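## Task

Fourteen cylinders hide seven colour pairs on their bottoms. Flip them two per turn: if the two colours match, leave both colour-up; if they differ, flip both back colour-down before flipping any other cylinder. The job is done when all fourteen stand colour-up and the robot has let go. Any lift or tip counts as a flip, even if the cylinder is put straight back. A flipped cylinder may return colour-down only after it and its turn-partner have both stood colour-up on the table at the same moment; a cylinder from an earlier matched pair cannot act as that partner. Breaking this fails the task. At the end no gripper may hold a loose object, the two grippers may not share one, and the robot may not carry more than 20% of any cylinder's weight. A cylinder may be tipped over onto the table if no part of the robot touches it as it lands. Results that only the robot holds in place do not count, and nothing may leave the table.

## Robot and tools

Robot: two arms, left_arm and right_arm, mounted facing each other across a table. Each has six joints (waist, shoulder, elbow, wrist pitch, wrist yaw, wrist roll) and a parallel gripper. The fingers point along the gripper's own +x axis and close along its y axis. The reported end_effector_position is between the finger pads, about 3-4 cm behind the tips.

Frame: one shared scene frame. Origin at table centre, table surface at z = +0.020 m, +z up. left_arm's base sits on the +y side, right_arm's on the -y side. The names do not refer to image sides. Printed hand positions can be slightly wrong, more so at long reach.

The 14-number row (used by both execute_actions and move): one flat list covering both arms. Order: dx, dy, dz, rx, ry, rz, opening for left_arm, then the same seven for right_arm. Every value is in [-1, 1]. dx..rz are an offset, not a pose. They are expressed in that gripper's own axes and measured from its pose in the most recent result that showed it. Before any result in a scene, and for later calls within the same reply, they count from where the gripper is when the action begins. Scale: 1.0 = 0.6 m of translation or 180 degrees of rotation. rx, ry, rz form a single rotation vector. All zeros therefore means go back to that reference pose; it is not a hold-still. Opening is absolute: +1 = fully open (0.088 m), and empty fingers close at about -0.80 (lower values add nothing). Closing fully takes at least about 0.5 s.

execute_actions: argument actions is a list with at most one entry, or empty. An empty list just returns the current state. One action = {"rows": [...], "steps": n}: 1 to 15 rows, n up to 15 steps of 1/30 s (default 15). Each row applies for one step, and the last row repeats. Every row counts from the same reference pose, not from the row before it. A wait = {"steps": n} with n up to 300, counted from the previous result (thinking time included). Optional pictures (boolean) toggles camera images, on by default. A refused call moves nothing.

move: target is one 14-number row as above. Optional speed in m/s, from 0.002 to 0.5, default 0.25; rotation is capped at twice that in rad/s. Both grippers travel straight-line paths that finish together, lasting 0.5-10 s (cut off at 10 s). Openings are sent when the move starts. Paths ignore obstacles and the other arm. Grippers lag and can overshoot the speed, especially with a nearly straight arm. The result adds a "move:" line: the ending (done, off_target, moving, held, fault) and any limits (paced = command clipped; held = some steps blocked, after which the arm may jump fast), plus each gripper's distance to target.

wait: seconds from 0 to 10. Sends nothing new; the scene keeps running.

zoom_image: camera is one of cam_high, cam_low, cam_left_wrist, cam_right_wrist (each 504x504). region is [x0, y0, x1, y1] in pixels from the top-left corner, at most 504 by 504.

finished_scene: scene = number of the current scene.

Result lines: the state line gives each arm's gripper position (m), quaternion wxyz, and linear/angular velocities. grip_measured is the finger opening on the command scale; each gripper may be off by about 1 mm. HELD marks steps where your command was partly or wholly withheld. "pose unreachable" means the clearance check altered or blocked an arm's command. "Hand target" shows the pose each gripper is currently being driven to. MOTOR HOT warns from 50 °C; OVER-TEMPERATURE FAULT means the arm is halted to cool, and it can go limp if cooling fails.

Control behaviour: each step, the commanded pose is clipped to 70 mm and 16 degrees from the measured pose. Inverse kinematics favours position over orientation. After an action ends, an arm only continues to its last clipped pose, so send the remainder of a long motion in the next call. Friction can leave the gripper short or tilted, and tiny moves may not happen at all. Check pose and orientation after every move and correct any tilt. The simulation runs on while you think, and fingers in motion keep moving. To keep an arm still, send the offset back to where it should be in the first call of a reply, then zeros afterwards, always with the opening it should keep.

Grasping: to hold something, command an opening clearly below grip_measured; the gap sets the squeeze. The force limit is about 34 N per pad. Fast closes hit harder and can spring the fingers open.

Joint ranges (rad): waist ±3.054, shoulder 0 to 3.142, elbow 0 to 2.356, wrist pitch ±1.571, wrist yaw ±1.571, wrist roll ±3.142. Load limits (N m): waist 16.6, shoulder 20.6, elbow 20.5, wrist pitch 5.42, wrist yaw 5.4, wrist roll 5.07. A held object's weight adds to the load. Reaching a limit freezes that arm for 10 s and drops the rest of the call.

Avoid: arms colliding or pushing on each other, including the mounts. Fast contact and targets set deep past a contact, which press hard. Dropping, slamming or sliding cylinders, and knocking anything off the table. Long holds, which heat the motors. Ending with a cylinder still gripped or propped by the robot. Loose objects may occasionally be nudged by outside pushes, so re-check the scene before acting.

Each tool is called after "Emit:" by a JSON object that holds its "op" and its "data", one argument or row to a line.

## Session

Emit:
{"op": "execute_actions", "data": {
  "actions": []
}}

Scene clock: 0.00 s of 17941.00 s.
left_arm: end_effector_position=(+0.1080, +0.1555, +0.4612) grip_measured=+0.831 end_effector_quat_wxyz=(+0.701, -0.023, -0.021, -0.712) end_effector_velocity=(-0.002, -0.001, -0.003) end_effector_angular_velocity=(+0.003, +0.007, -0.010) | right_arm: end_effector_position=(-0.2718, -0.5317, +0.3835) grip_measured=+0.821 end_effector_quat_wxyz=(+0.175, +0.194, +0.706, +0.658) end_effector_velocity=(-0.000, +0.000, -0.003) end_effector_angular_velocity=(+0.017, -0.023, +0.005)
Joint positions: left_arm=[-0.005  0.845  0.658  0.25   0.002 -0.002  0.08 ] | right_arm=[1.616 1.618 1.004 0.631 1.03  1.63  0.079]
Joint velocities: left_arm=[-0.002  0.002 -0.007  0.007  0.007 -0.007  0.   ] | right_arm=[-0.002 -0.002 -0.002 -0.022 -0.007 -0.007  0.   ]
Heat: left arm: hottest wrist yaw 24 °C (+0.0 °C/min); right arm: hottest wrist pitch 24 °C (+0.0 °C/min).
Hand target (left_arm): +0.108, +0.155, +0.461; +0.701, -0.023, -0.021, -0.712
Hand target (right_arm): -0.272, -0.532, +0.383; +0.175, +0.194, +0.706, +0.658

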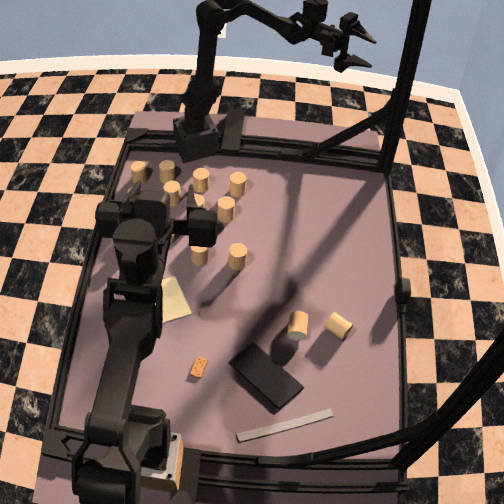

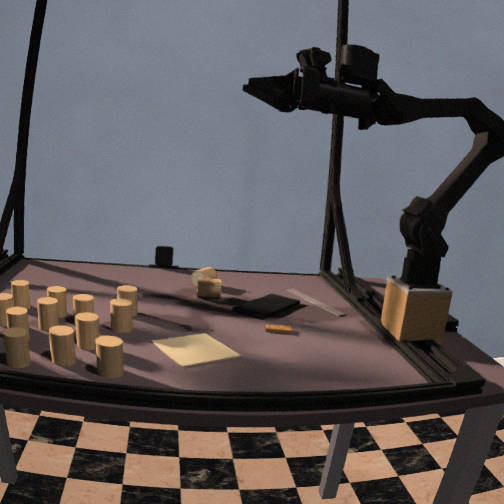

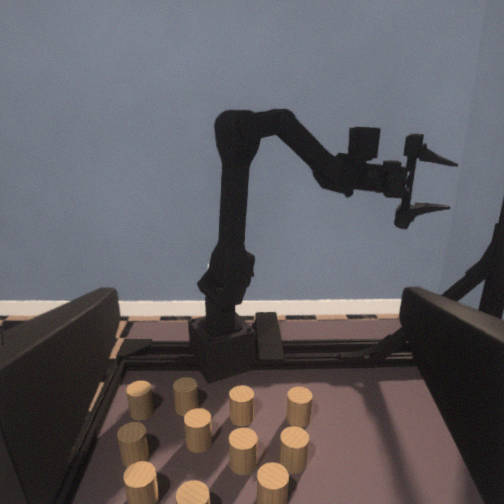

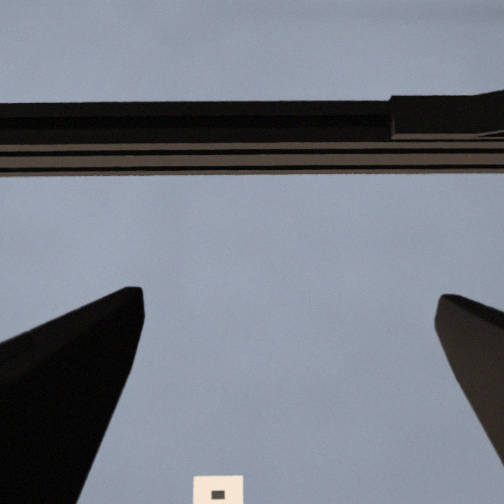

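Emit:
{"op": "move", "data": {
  "target": [-0.1,-0.45,-0.2,0,0.25,0.2,1,0,0,0,0,0,0,1]
}}

Scene clock: 70.90 s of 17941.00 s.
left_arm: end_effector_position=(-0.1590, +0.2121, +0.3362) grip_measured=+0.994 end_effector_quat_wxyz=(+0.810, +0.226, +0.268, -0.470) end_effector_velocity=(-0.002, +0.001, +0.003) end_effector_angular_velocity=(-0.011, +0.004, -0.004) | right_arm: end_effector_position=(-0.2718, -0.5317, +0.3835) grip_measured=+0.984 end_effector_quat_wxyz=(+0.175, +0.194, +0.706, +0.658) end_effector_velocity=(+0.000, +0.001, +0.003) end_effector_angular_velocity=(+0.005, -0.001, +0.005)
Joint positions: left_arm=[-1.112  1.999  1.852 -1.569 -0.859 -1.61   0.088] | right_arm=[1.616 1.618 1.004 0.631 1.03  1.63  0.087]
Joint velocities: left_arm=[-0.007  0.002  0.012 -0.007 -0.007 -0.007  0.   ] | right_arm=[-0.002 -0.007  0.002 -0.007 -0.007 -0.007 -0.   ]
Heat: left arm: hottest wrist pitch 27 °C (+3.0 °C/min); right arm: hottest elbow 28 °C (+3.0 °C/min).
Hand target (left_arm): -0.161, +0.212, +0.336; +0.810, +0.225, +0.270, -0.470
Hand target (right_arm): -0.272, -0.532, +0.384; +0.175, +0.194, +0.706, +0.658
Off the commanded pose (left_arm): 0.003 m, 7 deg.
Off the commanded pose (right_arm): 0.000 m, 0 deg.
joint sent to its limit (left arm) — the command would take joint 4 (wrist pitch) past its lower limit, so that joint was sent only as far as its limit.
After step 90, 65.47 s passed at rest.
move: off_target (left_arm)

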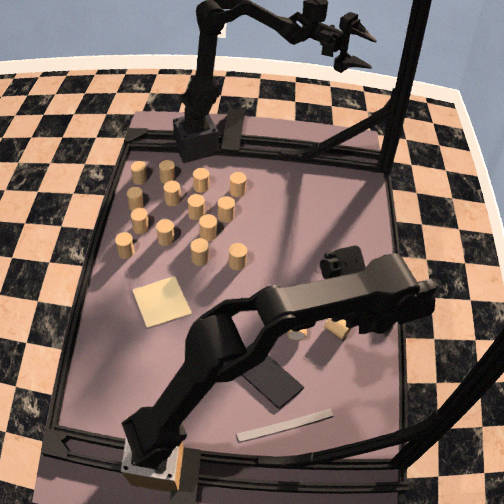

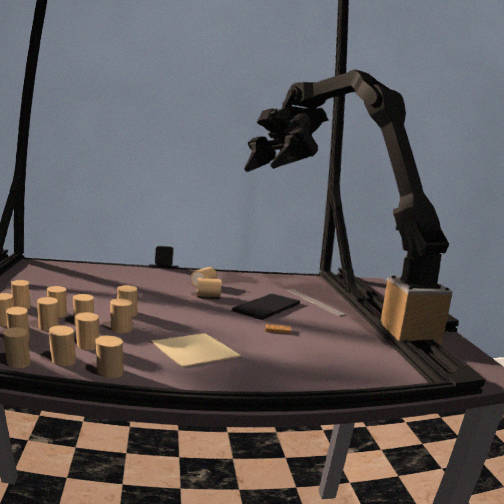

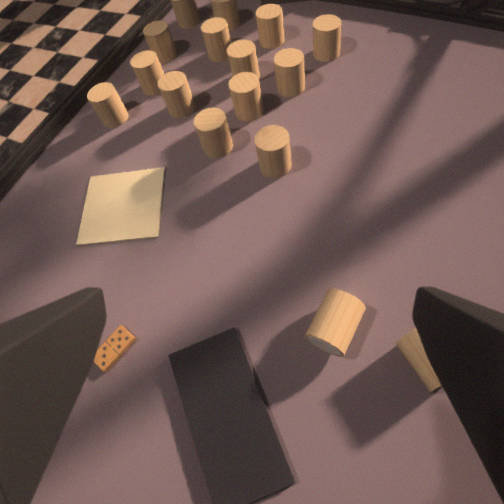

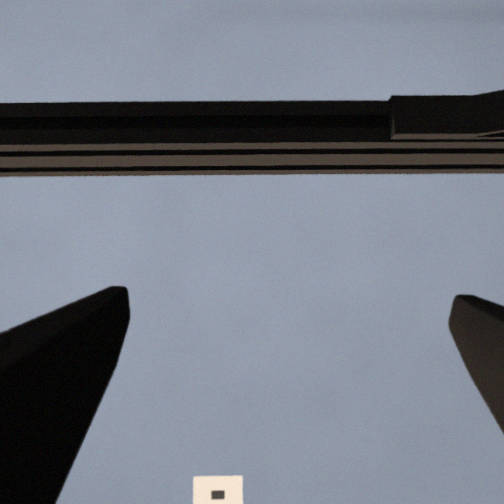

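Emit:
{"op": "zoom_image", "data": {
  "camera": "cam_high",
  "region": [90,110,290,310]
}}

Emit:
{"op": "move", "data": {
  "target": [0,0,0,0,0,0,1,-0.27,-0.092,0.613,-0.271,-0.0135,-0.437,1]
}}

Region (90, 110, 290, 310) of cam_high's 504x504 image, scaled by 2.520, with more detail than that image has.

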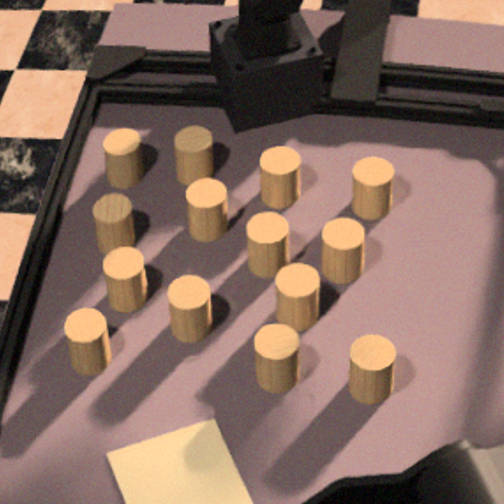

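Scene clock: 83.03 s of 17941.00 s.
left_arm: end_effector_position=(-0.1592, +0.2122, +0.3359) grip_measured=+0.994 end_effector_quat_wxyz=(+0.810, +0.227, +0.268, -0.470) end_effector_velocity=(+0.001, +0.001, +0.001) end_effector_angular_velocity=(-0.006, -0.005, +0.001) | right_arm: end_effector_position=(+0.0507, -0.3012, +0.3062) grip_measured=+0.984 end_effector_quat_wxyz=(+0.616, -0.347, +0.353, +0.613) end_effector_velocity=(+0.002, +0.001, -0.002) end_effector_angular_velocity=(-0.004, -0.013, +0.017)
Joint positions: left_arm=[-1.112  2.     1.853 -1.569 -0.858 -1.61   0.088] | right_arm=[ 0.521  0.925  1.005 -1.33   0.437  0.916  0.087]
Joint velocities: left_arm=[-0.002 -0.002 -0.002 -0.007 -0.007 -0.007 -0.   ] | right_arm=[-0.017 -0.002 -0.007  0.007 -0.007 -0.037 -0.   ]
Heat: left arm: hottest elbow 26 °C (+1.0 °C/min); right arm: hottest elbow 29 °C (+3.0 °C/min).
Hand target (left_arm): -0.159, +0.212, +0.336; +0.810, +0.226, +0.268, -0.470
Hand target (right_arm): +0.052, -0.302, +0.304; +0.616, -0.348, +0.353, +0.612
Off the commanded pose (left_arm): 0.000 m, 0 deg.
Off the commanded pose (right_arm): 0.006 m, 1 deg.
After step 90, 5.47 s passed at rest.
move: done

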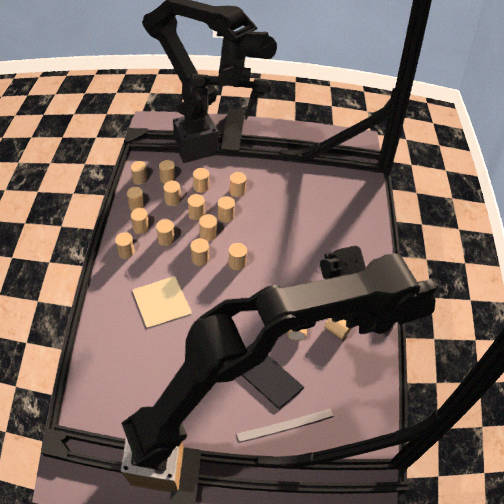

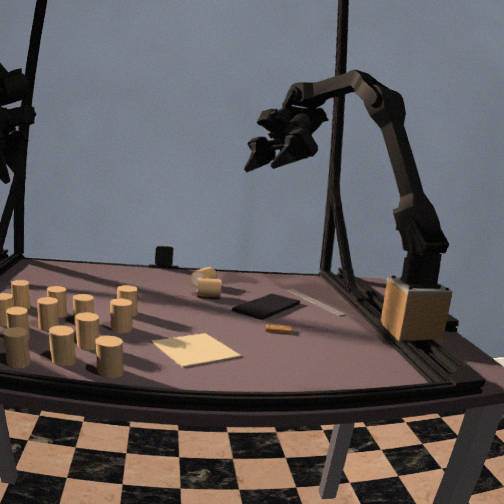

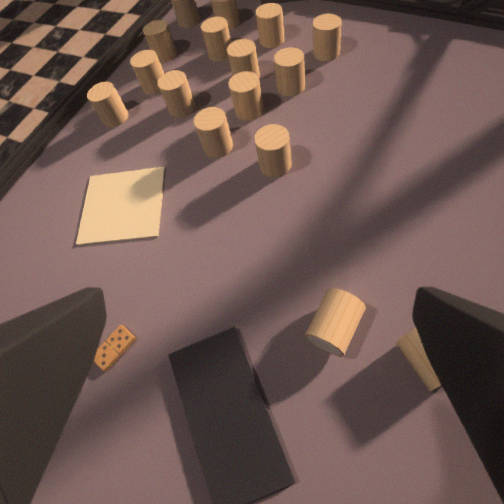

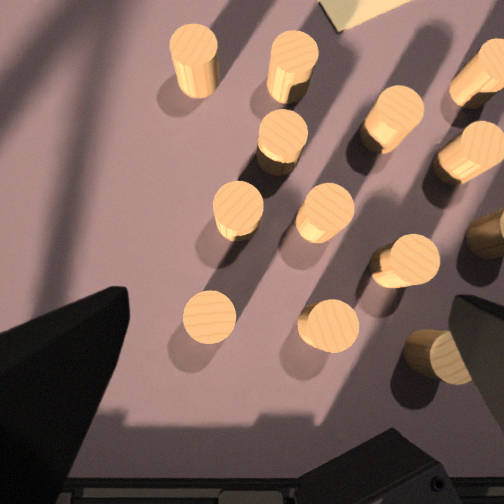

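Emit:
{"op": "move", "data": {
  "target": [0.52,0.067,0.003,0.058,-0.067,-0.145,1,0.227,0.138,-0.154,-0.523,0.263,0.002,1]
}}

Scene clock: 118.67 s of 17941.00 s.
left_arm: end_effector_position=(+0.0074, +0.0289, +0.1437) grip_measured=+0.994 end_effector_quat_wxyz=(+0.684, +0.182, +0.179, -0.683) end_effector_velocity=(-0.002, +0.002, -0.001) end_effector_angular_velocity=(+0.008, -0.005, -0.012) | right_arm: end_effector_position=(-0.0293, -0.3111, +0.1419) grip_measured=+0.984 end_effector_quat_wxyz=(+0.003, -0.866, +0.005, +0.501) end_effector_velocity=(-0.004, +0.001, +0.000) end_effector_angular_velocity=(-0.009, +0.018, +0.013)
Joint positions: left_arm=[-0.319  2.053  0.77   0.743 -0.286 -0.162  0.088] | right_arm=[ 0.626  1.891  1.12  -1.272  0.231 -0.42   0.087]
Joint velocities: left_arm=[-0.002 -0.002 -0.002 -0.007  0.007  0.007  0.   ] | right_arm=[-0.002 -0.002  0.007  0.007 -0.007 -0.022 -0.   ]
Heat: left arm: hottest shoulder 29 °C (+2.0 °C/min); right arm: hottest elbow 28 °C (+0.0 °C/min).
Hand target (left_arm): +0.008, +0.028, +0.143; +0.683, +0.182, +0.178, -0.684
Hand target (right_arm): -0.031, -0.310, +0.141; -0.002, +0.867, -0.002, -0.499
Off the commanded pose (left_arm): 0.004 m, 0 deg.
Off the commanded pose (right_arm): 0.004 m, 1 deg.
After step 90, 28.57 s passed at rest.
move: done

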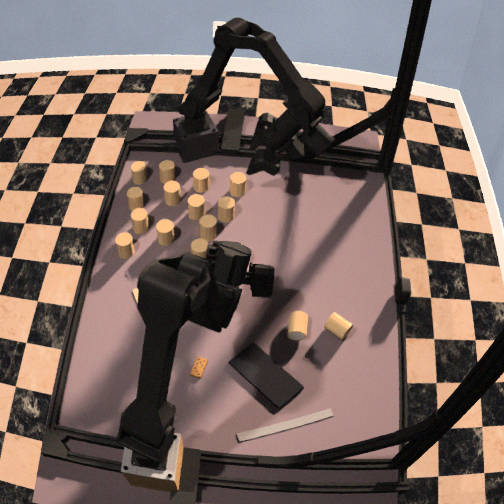

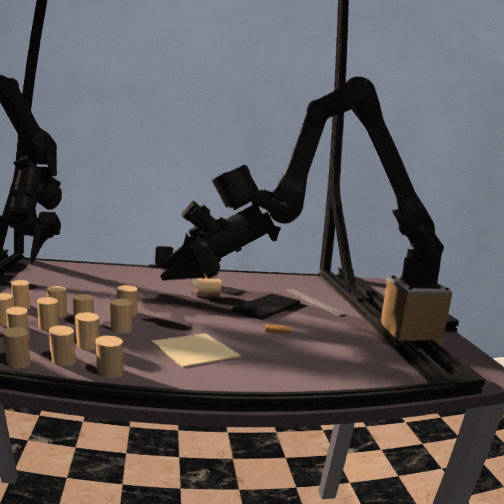

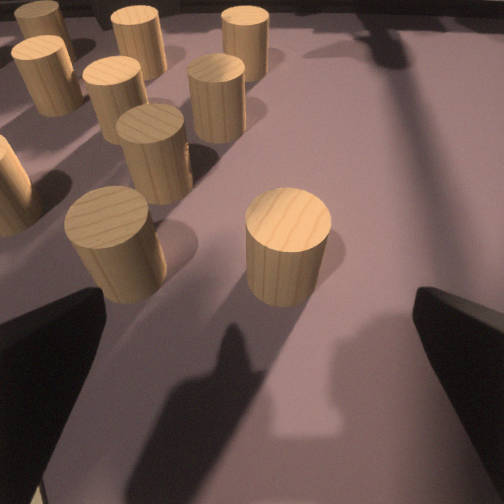

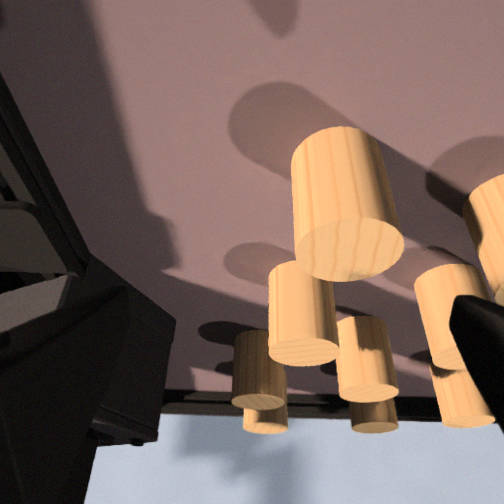

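Emit:
{"op": "move", "data": {
  "target": [0.083,-0.02,-0.055,0,0,0,0.8,0.05,-0.04,0.012,0,0,0,0.8]
}}

Scene clock: 136.53 s of 17941.00 s.
left_arm: end_effector_position=(-0.0025, +0.0040, +0.0904) grip_measured=+0.800 end_effector_quat_wxyz=(+0.683, +0.184, +0.180, -0.683) end_effector_velocity=(+0.001, +0.003, -0.005) end_effector_angular_velocity=(+0.015, -0.003, +0.007) | right_arm: end_effector_position=(-0.0237, -0.2862, +0.1158) grip_measured=+0.800 end_effector_quat_wxyz=(+0.007, -0.861, +0.003, +0.508) end_effector_velocity=(+0.005, -0.002, +0.002) end_effector_angular_velocity=(-0.021, -0.015, -0.004)
Joint positions: left_arm=[-0.323  2.308  0.902  0.861 -0.289 -0.163  0.078] | right_arm=[ 0.542  1.952  1.094 -1.149  0.267 -0.497  0.078]
Joint velocities: left_arm=[-0.002  0.007 -0.002 -0.007 -0.007 -0.007 -0.001] | right_arm=[-0.007 -0.002 -0.002 -0.022 -0.007 -0.007 -0.   ]
Heat: left arm: hottest shoulder 29 °C (+3.0 °C/min); right arm: hottest elbow 28 °C (-1.0 °C/min).
Hand target (left_arm): -0.004, +0.002, +0.090; +0.684, +0.182, +0.179, -0.683
Hand target (right_arm): -0.020, -0.287, +0.113; -0.004, +0.865, -0.005, -0.501
Off the commanded pose (left_arm): 0.003 m, 0 deg.
Off the commanded pose (right_arm): 0.005 m, 1 deg.
After step 90, 13.93 s passed at rest.
move: done

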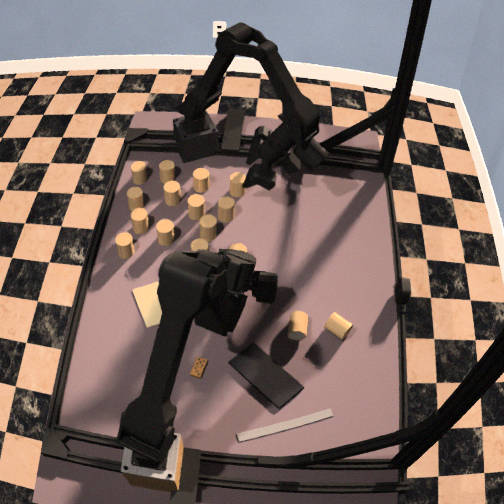

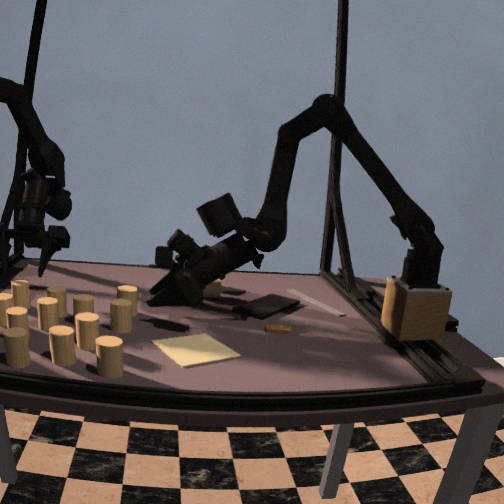

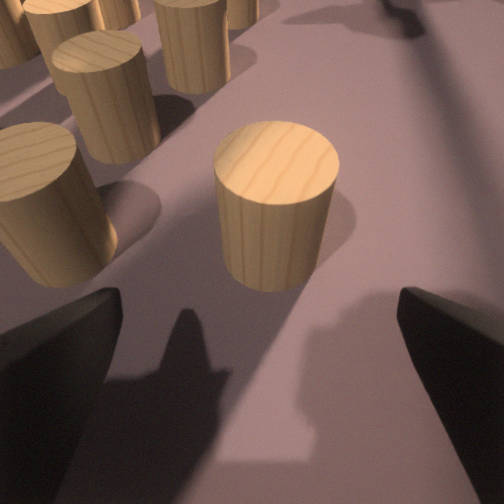

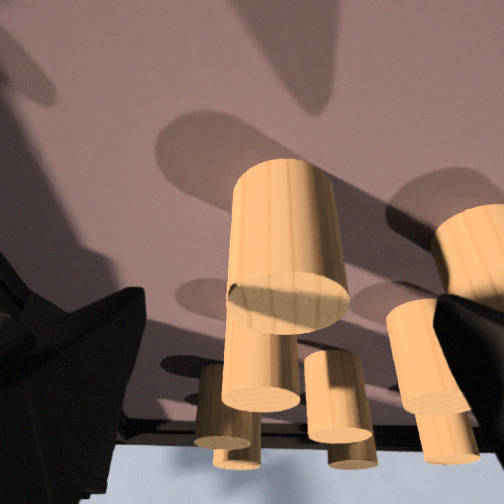

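Emit:
{"op": "move", "data": {
  "target": [0.106,-0.01,0.003,0,0,0,0.8,0.097,0,-0.003,0,0.006,0,0.8],
  "speed": 0.12
}}

Scene clock: 151.97 s of 17941.00 s.
left_arm: end_effector_position=(-0.0088, -0.0503, +0.0633) grip_measured=+0.800 end_effector_quat_wxyz=(+0.684, +0.183, +0.179, -0.683) end_effector_velocity=(+0.002, +0.000, -0.001) end_effector_angular_velocity=(+0.004, -0.007, +0.020) | right_arm: end_effector_position=(+0.0029, -0.2845, +0.0686) grip_measured=+0.800 end_effector_quat_wxyz=(+0.011, -0.863, +0.002, +0.505) end_effector_velocity=(-0.004, +0.002, -0.001) end_effector_angular_velocity=(+0.007, +0.026, +0.001)
Joint positions: left_arm=[-0.294  2.499  1.177  0.785 -0.264 -0.148  0.078] | right_arm=[ 0.489  2.012  0.938 -0.919  0.297 -0.543  0.078]
Joint velocities: left_arm=[-0.002  0.002  0.002 -0.007 -0.022 -0.007 -0.   ] | right_arm=[-0.002 -0.007 -0.002  0.022 -0.007 -0.007 -0.   ]
Heat: left arm: hottest shoulder 30 °C (+4.0 °C/min); right arm: hottest elbow 27 °C (-2.0 °C/min).
Hand target (left_arm): -0.008, -0.052, +0.060; +0.683, +0.185, +0.179, -0.683
Hand target (right_arm): +0.006, -0.286, +0.066; -0.007, +0.866, -0.003, -0.499
Off the commanded pose (left_arm): 0.003 m, 0 deg.
Off the commanded pose (right_arm): 0.005 m, 1 deg.
After step 90, 11.47 s passed at rest.
move: done

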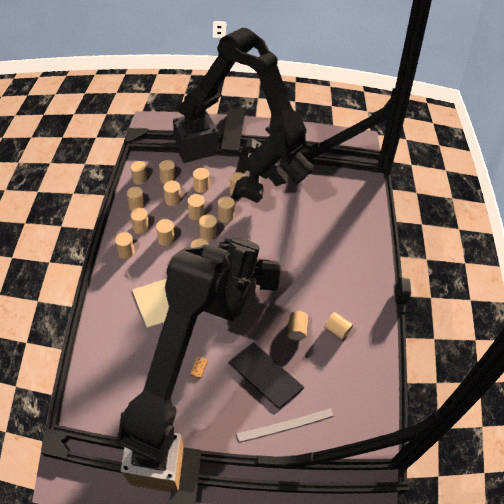

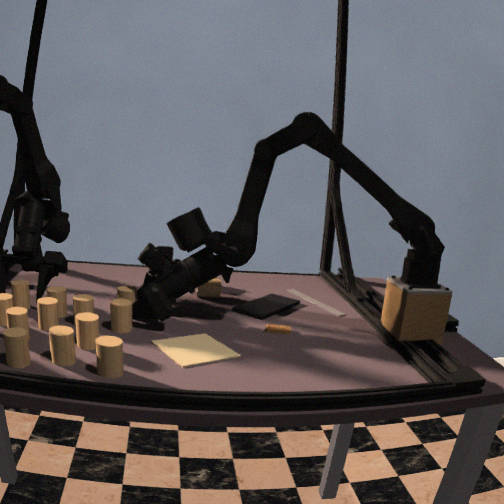

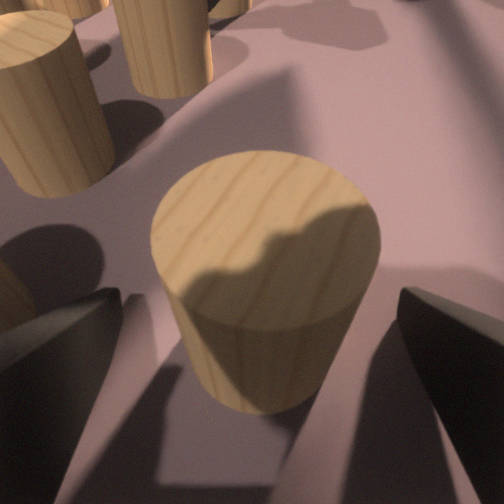

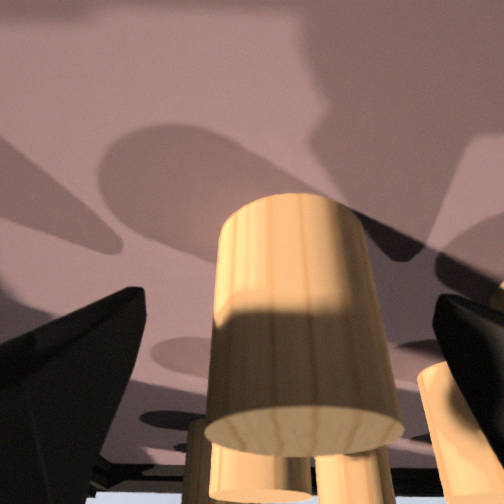

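Emit:
{"op": "execute_actions", "data": {
  "actions": [
    {"rows":[[0.004,0,-0.003,0,0,0,-0.3,0.006,0,-0.003,0,0,0,-0.3]],"steps":15}
  ],
  "pictures": false
}}

Emit:
{"op": "move", "data": {
  "target": [-0.06,0,0.1,0,0,0,-0.3,-0.1,0,-0.04,0,0,0,-0.3],
  "speed": 0.15
}}

Scene clock: 156.97 s of 17941.00 s.
left_arm: end_effector_position=(-0.0092, -0.0508, +0.0632) grip_measured=+0.012 end_effector_quat_wxyz=(+0.684, +0.181, +0.179, -0.684) end_effector_velocity=(+0.002, -0.000, +0.002) end_effector_angular_velocity=(-0.010, -0.002, +0.020) | right_arm: end_effector_position=(+0.0039, -0.2837, +0.0668) grip_measured=+0.000 end_effector_quat_wxyz=(+0.012, -0.862, +0.002, +0.507) end_effector_velocity=(+0.003, -0.003, +0.000) end_effector_angular_velocity=(-0.009, -0.006, -0.012)
Joint positions: left_arm=[-0.294  2.502  1.179  0.789 -0.263 -0.149  0.04 ] | right_arm=[ 0.484  2.012  0.93  -0.906  0.298 -0.547  0.039]
Joint velocities: left_arm=[-0.002 -0.002 -0.002  0.007 -0.022 -0.007  0.   ] | right_arm=[-0.002 -0.002 -0.007 -0.007 -0.007  0.007 -0.   ]
Heat: left arm: hottest shoulder 30 °C (+3.0 °C/min); right arm: hottest elbow 27 °C (-1.0 °C/min).
Hand target (left_arm): -0.009, -0.052, +0.061; +0.684, +0.183, +0.179, -0.683
Hand target (right_arm): +0.006, -0.284, +0.066; -0.011, +0.863, -0.002, -0.506
Off the commanded pose (left_arm): 0.003 m, 0 deg.
Off the commanded pose (right_arm): 0.002 m, 0 deg.
Steps of this call (steps 1 to 90: nothing new was sent; then 1.50 s passed at rest; steps 91 to 105: all 15 steps of this action). Readings (end_effector_position):
91: left_arm (-0.0091, -0.0506, +0.0633) | right_arm (+0.0028, -0.2843, +0.0680)
92: left_arm (-0.0094, -0.0507, +0.0636) | right_arm (+0.0029, -0.2840, +0.0676)
94: left_arm (-0.0095, -0.0507, +0.0634) | right_arm (+0.0035, -0.2839, +0.0671)
98: left_arm (-0.0092, -0.0509, +0.0635) | right_arm (+0.0040, -0.2838, +0.0668)
105: the state above

Scene clock: 158.20 s of 17941.00 s.
left_arm: end_effector_position=(-0.0088, -0.0495, +0.1278) grip_measured=+0.012 end_effector_quat_wxyz=(+0.683, +0.185, +0.181, -0.683) end_effector_velocity=(-0.001, +0.003, -0.004) end_effector_angular_velocity=(+0.022, +0.003, -0.005) | right_arm: end_effector_position=(-0.0005, -0.2866, +0.1266) grip_measured=+0.000 end_effector_quat_wxyz=(+0.006, -0.867, +0.004, +0.499) end_effector_velocity=(+0.001, -0.001, +0.002) end_effector_angular_velocity=(-0.003, +0.002, -0.012)
Joint positions: left_arm=[-0.294  2.287  1.145  0.598 -0.263 -0.149  0.04 ] | right_arm=[ 0.503  1.878  1.033 -1.17   0.292 -0.529  0.039]
Joint velocities: left_arm=[-0.002 -0.002 -0.002 -0.022  0.007 -0.007 -0.   ] | right_arm=[-0.002 -0.007 -0.002 -0.007 -0.007  0.007 -0.   ]
Heat: left arm: hottest shoulder 30 °C (+3.0 °C/min); right arm: hottest elbow 27 °C (-1.0 °C/min).
Hand target (left_arm): -0.010, -0.049, +0.133; +0.684, +0.181, +0.179, -0.684
Hand target (right_arm): -0.004, -0.285, +0.131; -0.011, +0.862, -0.002, -0.507
Off the commanded pose (left_arm): 0.005 m, 1 deg.
Off the commanded pose (right_arm): 0.006 m, 1 deg.
move: done

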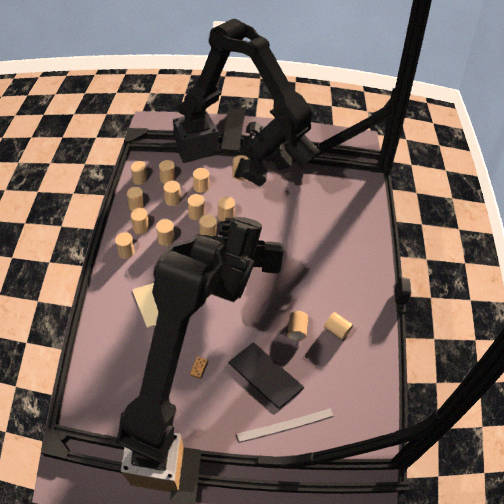

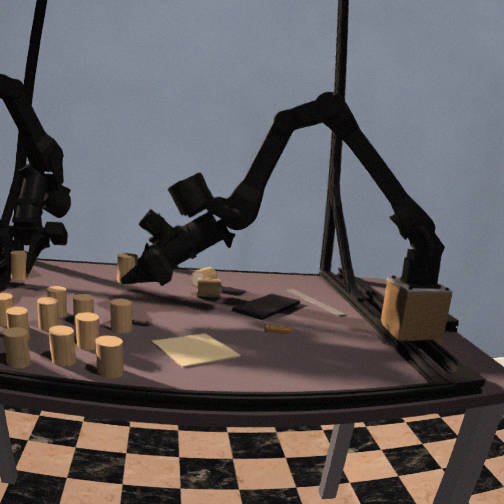

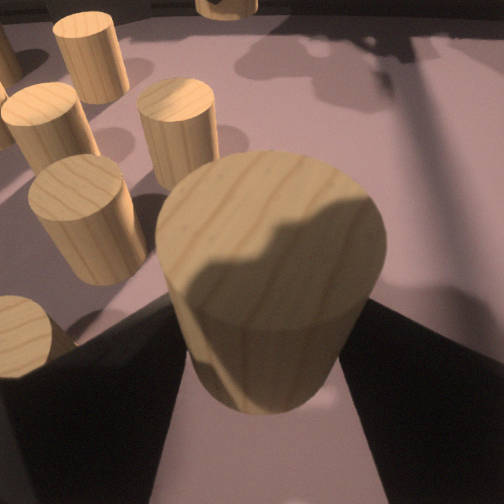

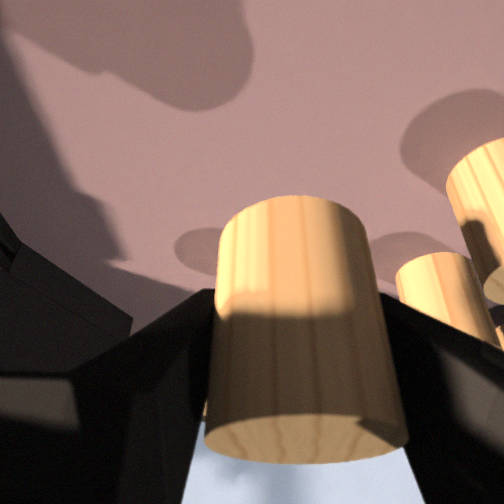

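Emit:
{"op": "move", "data": {
  "target": [-0.166,0,-0.179,0,0.497,0,-0.3,-0.082,-0.062,0.299,0,-0.5,0,-0.3],
  "speed": 0.3
}}

Scene clock: 169.07 s of 17941.00 s.
left_arm: end_effector_position=(-0.0084, +0.0923, +0.0850) grip_measured=+0.011 end_effector_quat_wxyz=(+0.361, +0.613, +0.608, -0.354) end_effector_velocity=(+0.001, +0.003, +0.003) end_effector_angular_velocity=(+0.015, -0.014, +0.000) | right_arm: end_effector_position=(-0.1813, -0.2455, +0.0836) grip_measured=+0.000 end_effector_quat_wxyz=(+0.004, -0.258, -0.007, +0.966) end_effector_velocity=(+0.000, -0.003, -0.001) end_effector_angular_velocity=(-0.005, +0.008, +0.018)
Joint positions: left_arm=[-0.256  2.702  2.166 -1.534  0.119 -0.238  0.04 ] | right_arm=[ 0.338  2.085  0.602  0.811 -0.642 -0.463  0.039]
Joint velocities: left_arm=[-0.002 -0.002  0.002 -0.022 -0.007 -0.007 -0.   ] | right_arm=[-0.002  0.007 -0.002  0.007 -0.022 -0.007  0.   ]
Heat: left arm: hottest shoulder 33 °C (+4.1 °C/min); right arm: hottest shoulder 27 °C (-1.0 °C/min).
Hand target (left_arm): -0.008, +0.091, +0.084; +0.359, +0.612, +0.610, -0.354
Hand target (right_arm): -0.179, -0.248, +0.080; +0.002, -0.261, -0.001, +0.965
Off the commanded pose (left_arm): 0.002 m, 0 deg.
Off the commanded pose (right_arm): 0.005 m, 1 deg.
move: done

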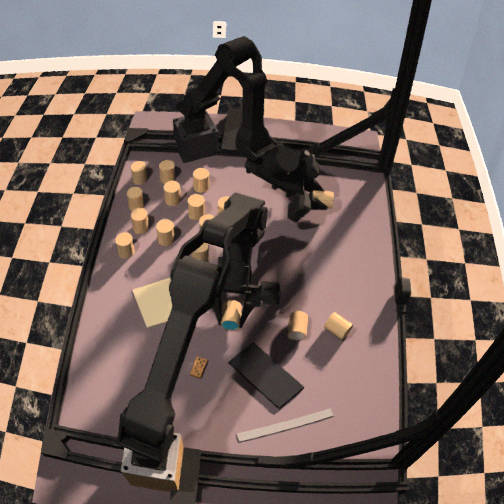

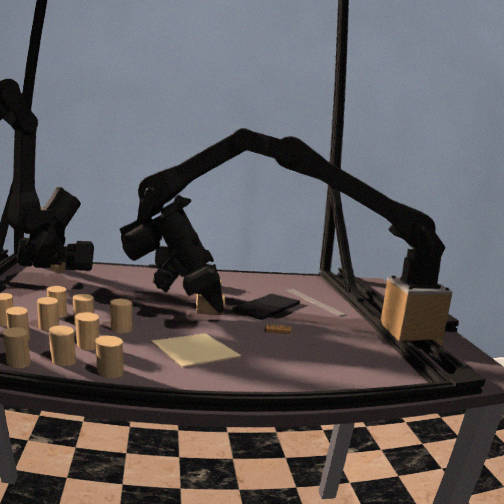

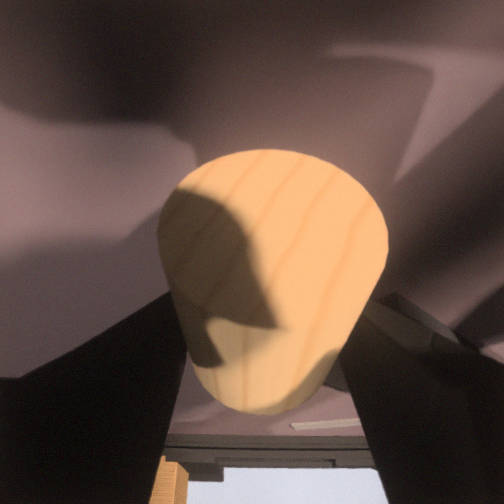

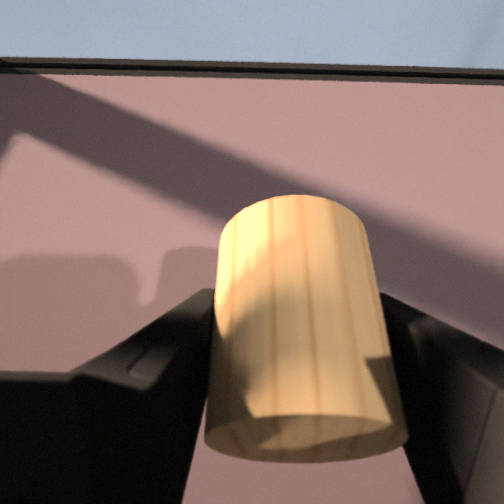

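Emit:
{"op": "zoom_image", "data": {
  "camera": "cam_low",
  "region": [0,220,300,350]
}}

Region (0, 220, 300, 350) of cam_low's 504x504 image, scaled by 1.680, with more detail than that image has; it fills the top 218 rows of this view, and the rest is white.

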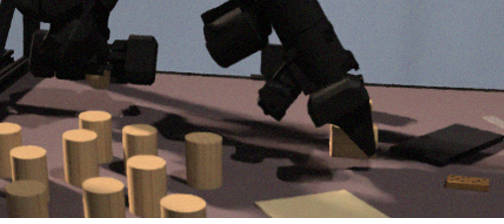

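Emit:
{"op": "move", "data": {
  "target": [0.032,0,0.018,0,0,0,-0.3,0.025,0,-0.043,0,0,0,-0.3],
  "speed": 0.03
}}

Scene clock: 176.60 s of 17941.00 s.
left_arm: end_effector_position=(-0.0087, +0.0906, +0.0737) grip_measured=+0.011 end_effector_quat_wxyz=(+0.363, +0.610, +0.607, -0.357) end_effector_velocity=(-0.003, +0.003, -0.000) end_effector_angular_velocity=(+0.013, -0.000, +0.003) | right_arm: end_effector_position=(-0.1817, -0.2455, +0.0590) grip_measured=+0.000 end_effector_quat_wxyz=(+0.004, -0.254, -0.010, +0.967) end_effector_velocity=(+0.000, -0.003, -0.002) end_effector_angular_velocity=(+0.014, +0.001, +0.019)
Joint positions: left_arm=[-0.256  2.719  2.157 -1.498  0.119 -0.237  0.04 ] | right_arm=[ 0.338  2.212  0.61   0.94  -0.645 -0.462  0.039]
Joint velocities: left_arm=[-0.007  0.002 -0.002 -0.007  0.007 -0.007  0.   ] | right_arm=[ 0.002  0.007 -0.002  0.007 -0.007 -0.022  0.   ]
Heat: left arm: hottest shoulder 34 °C (+5.0 °C/min); right arm: hottest shoulder 27 °C (-1.0 °C/min).
Hand target (left_arm): -0.008, +0.093, +0.063; +0.361, +0.613, +0.608, -0.354
Hand target (right_arm): -0.181, -0.245, +0.054; +0.004, -0.258, -0.007, +0.966
Off the commanded pose (left_arm): 0.011 m, 1 deg.
Off the commanded pose (right_arm): 0.005 m, 1 deg.
move: off_target (left_arm)

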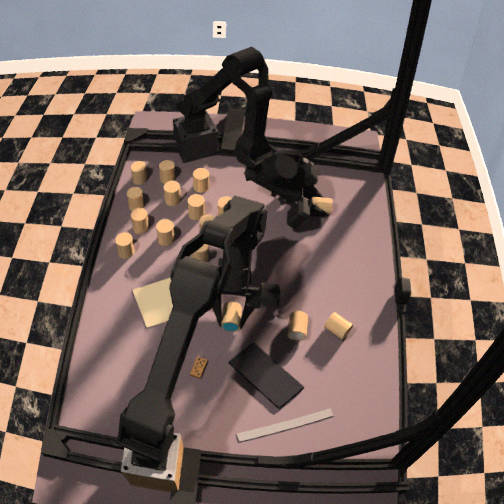

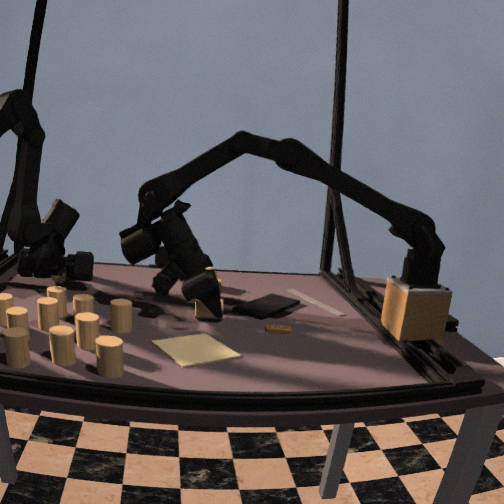

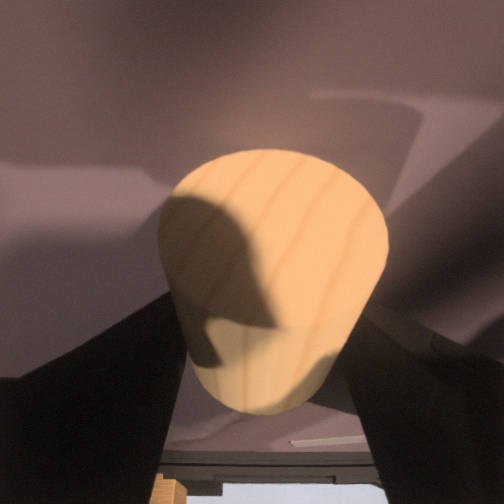

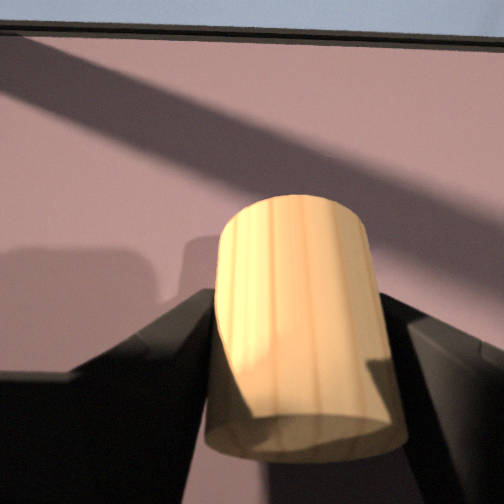

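Emit:
{"op": "move", "data": {
  "target": [0,0,0,0,0,0,0.5,0.014,0,-0.024,0,0.004,0,-0.3],
  "speed": 0.03
}}

Scene clock: 180.57 s of 17941.00 s.
left_arm: end_effector_position=(-0.0088, +0.0902, +0.0730) grip_measured=+0.500 end_effector_quat_wxyz=(+0.363, +0.610, +0.607, -0.358) end_effector_velocity=(+0.000, +0.002, +0.001) end_effector_angular_velocity=(+0.009, +0.001, +0.012) | right_arm: end_effector_position=(-0.1856, -0.2425, +0.0571) grip_measured=+0.000 end_effector_quat_wxyz=(+0.004, -0.243, -0.021, +0.970) end_effector_velocity=(-0.000, +0.003, +0.000) end_effector_angular_velocity=(+0.015, +0.002, -0.005)
Joint positions: left_arm=[-0.256  2.72   2.157 -1.495  0.119 -0.237  0.063] | right_arm=[ 0.338  2.245  0.624  0.987 -0.649 -0.467  0.039]
Joint velocities: left_arm=[ 0.002 -0.002 -0.002 -0.007  0.007 -0.007  0.   ] | right_arm=[-0.002  0.002  0.002  0.007  0.007 -0.007 -0.   ]
Heat: left arm: hottest shoulder 34 °C (+5.0 °C/min); right arm: hottest shoulder 27 °C (-1.0 °C/min).
Hand target (left_arm): -0.009, +0.090, +0.074; +0.363, +0.610, +0.607, -0.358
Hand target (right_arm): -0.181, -0.245, +0.043; +0.004, -0.260, -0.010, +0.965
Off the commanded pose (left_arm): 0.001 m, 0 deg.
Off the commanded pose (right_arm): 0.015 m, 2 deg.
move: off_target (right_arm)

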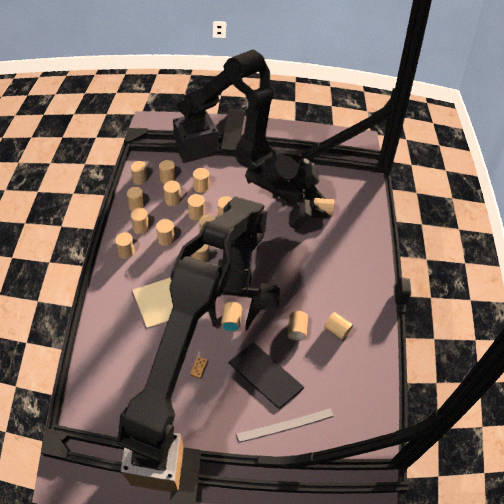

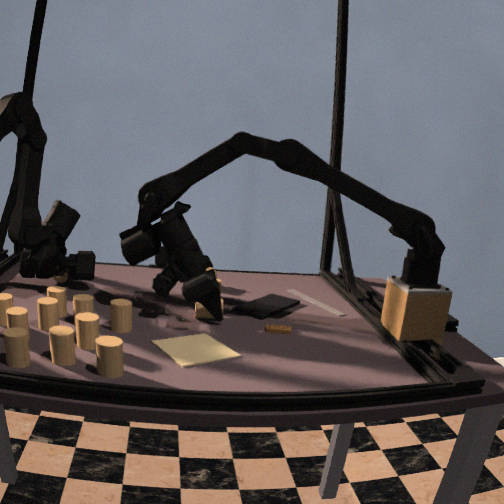

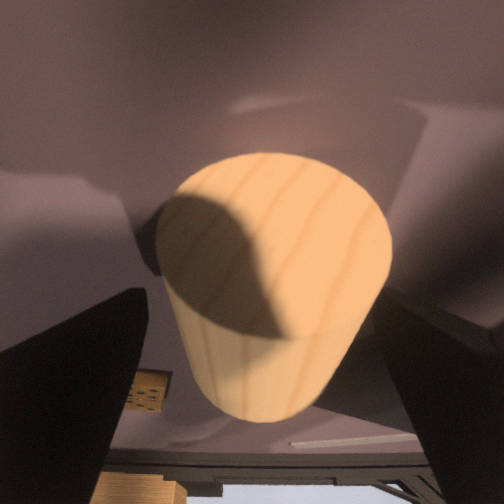

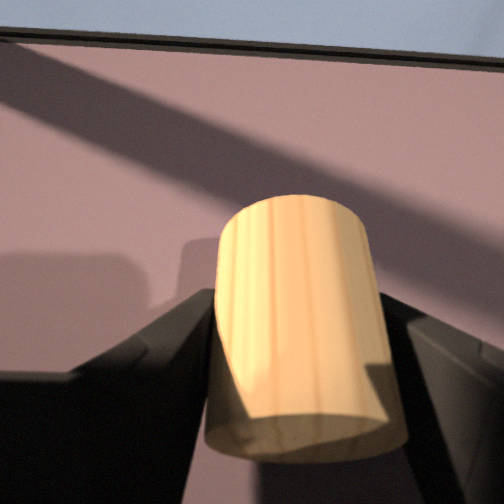

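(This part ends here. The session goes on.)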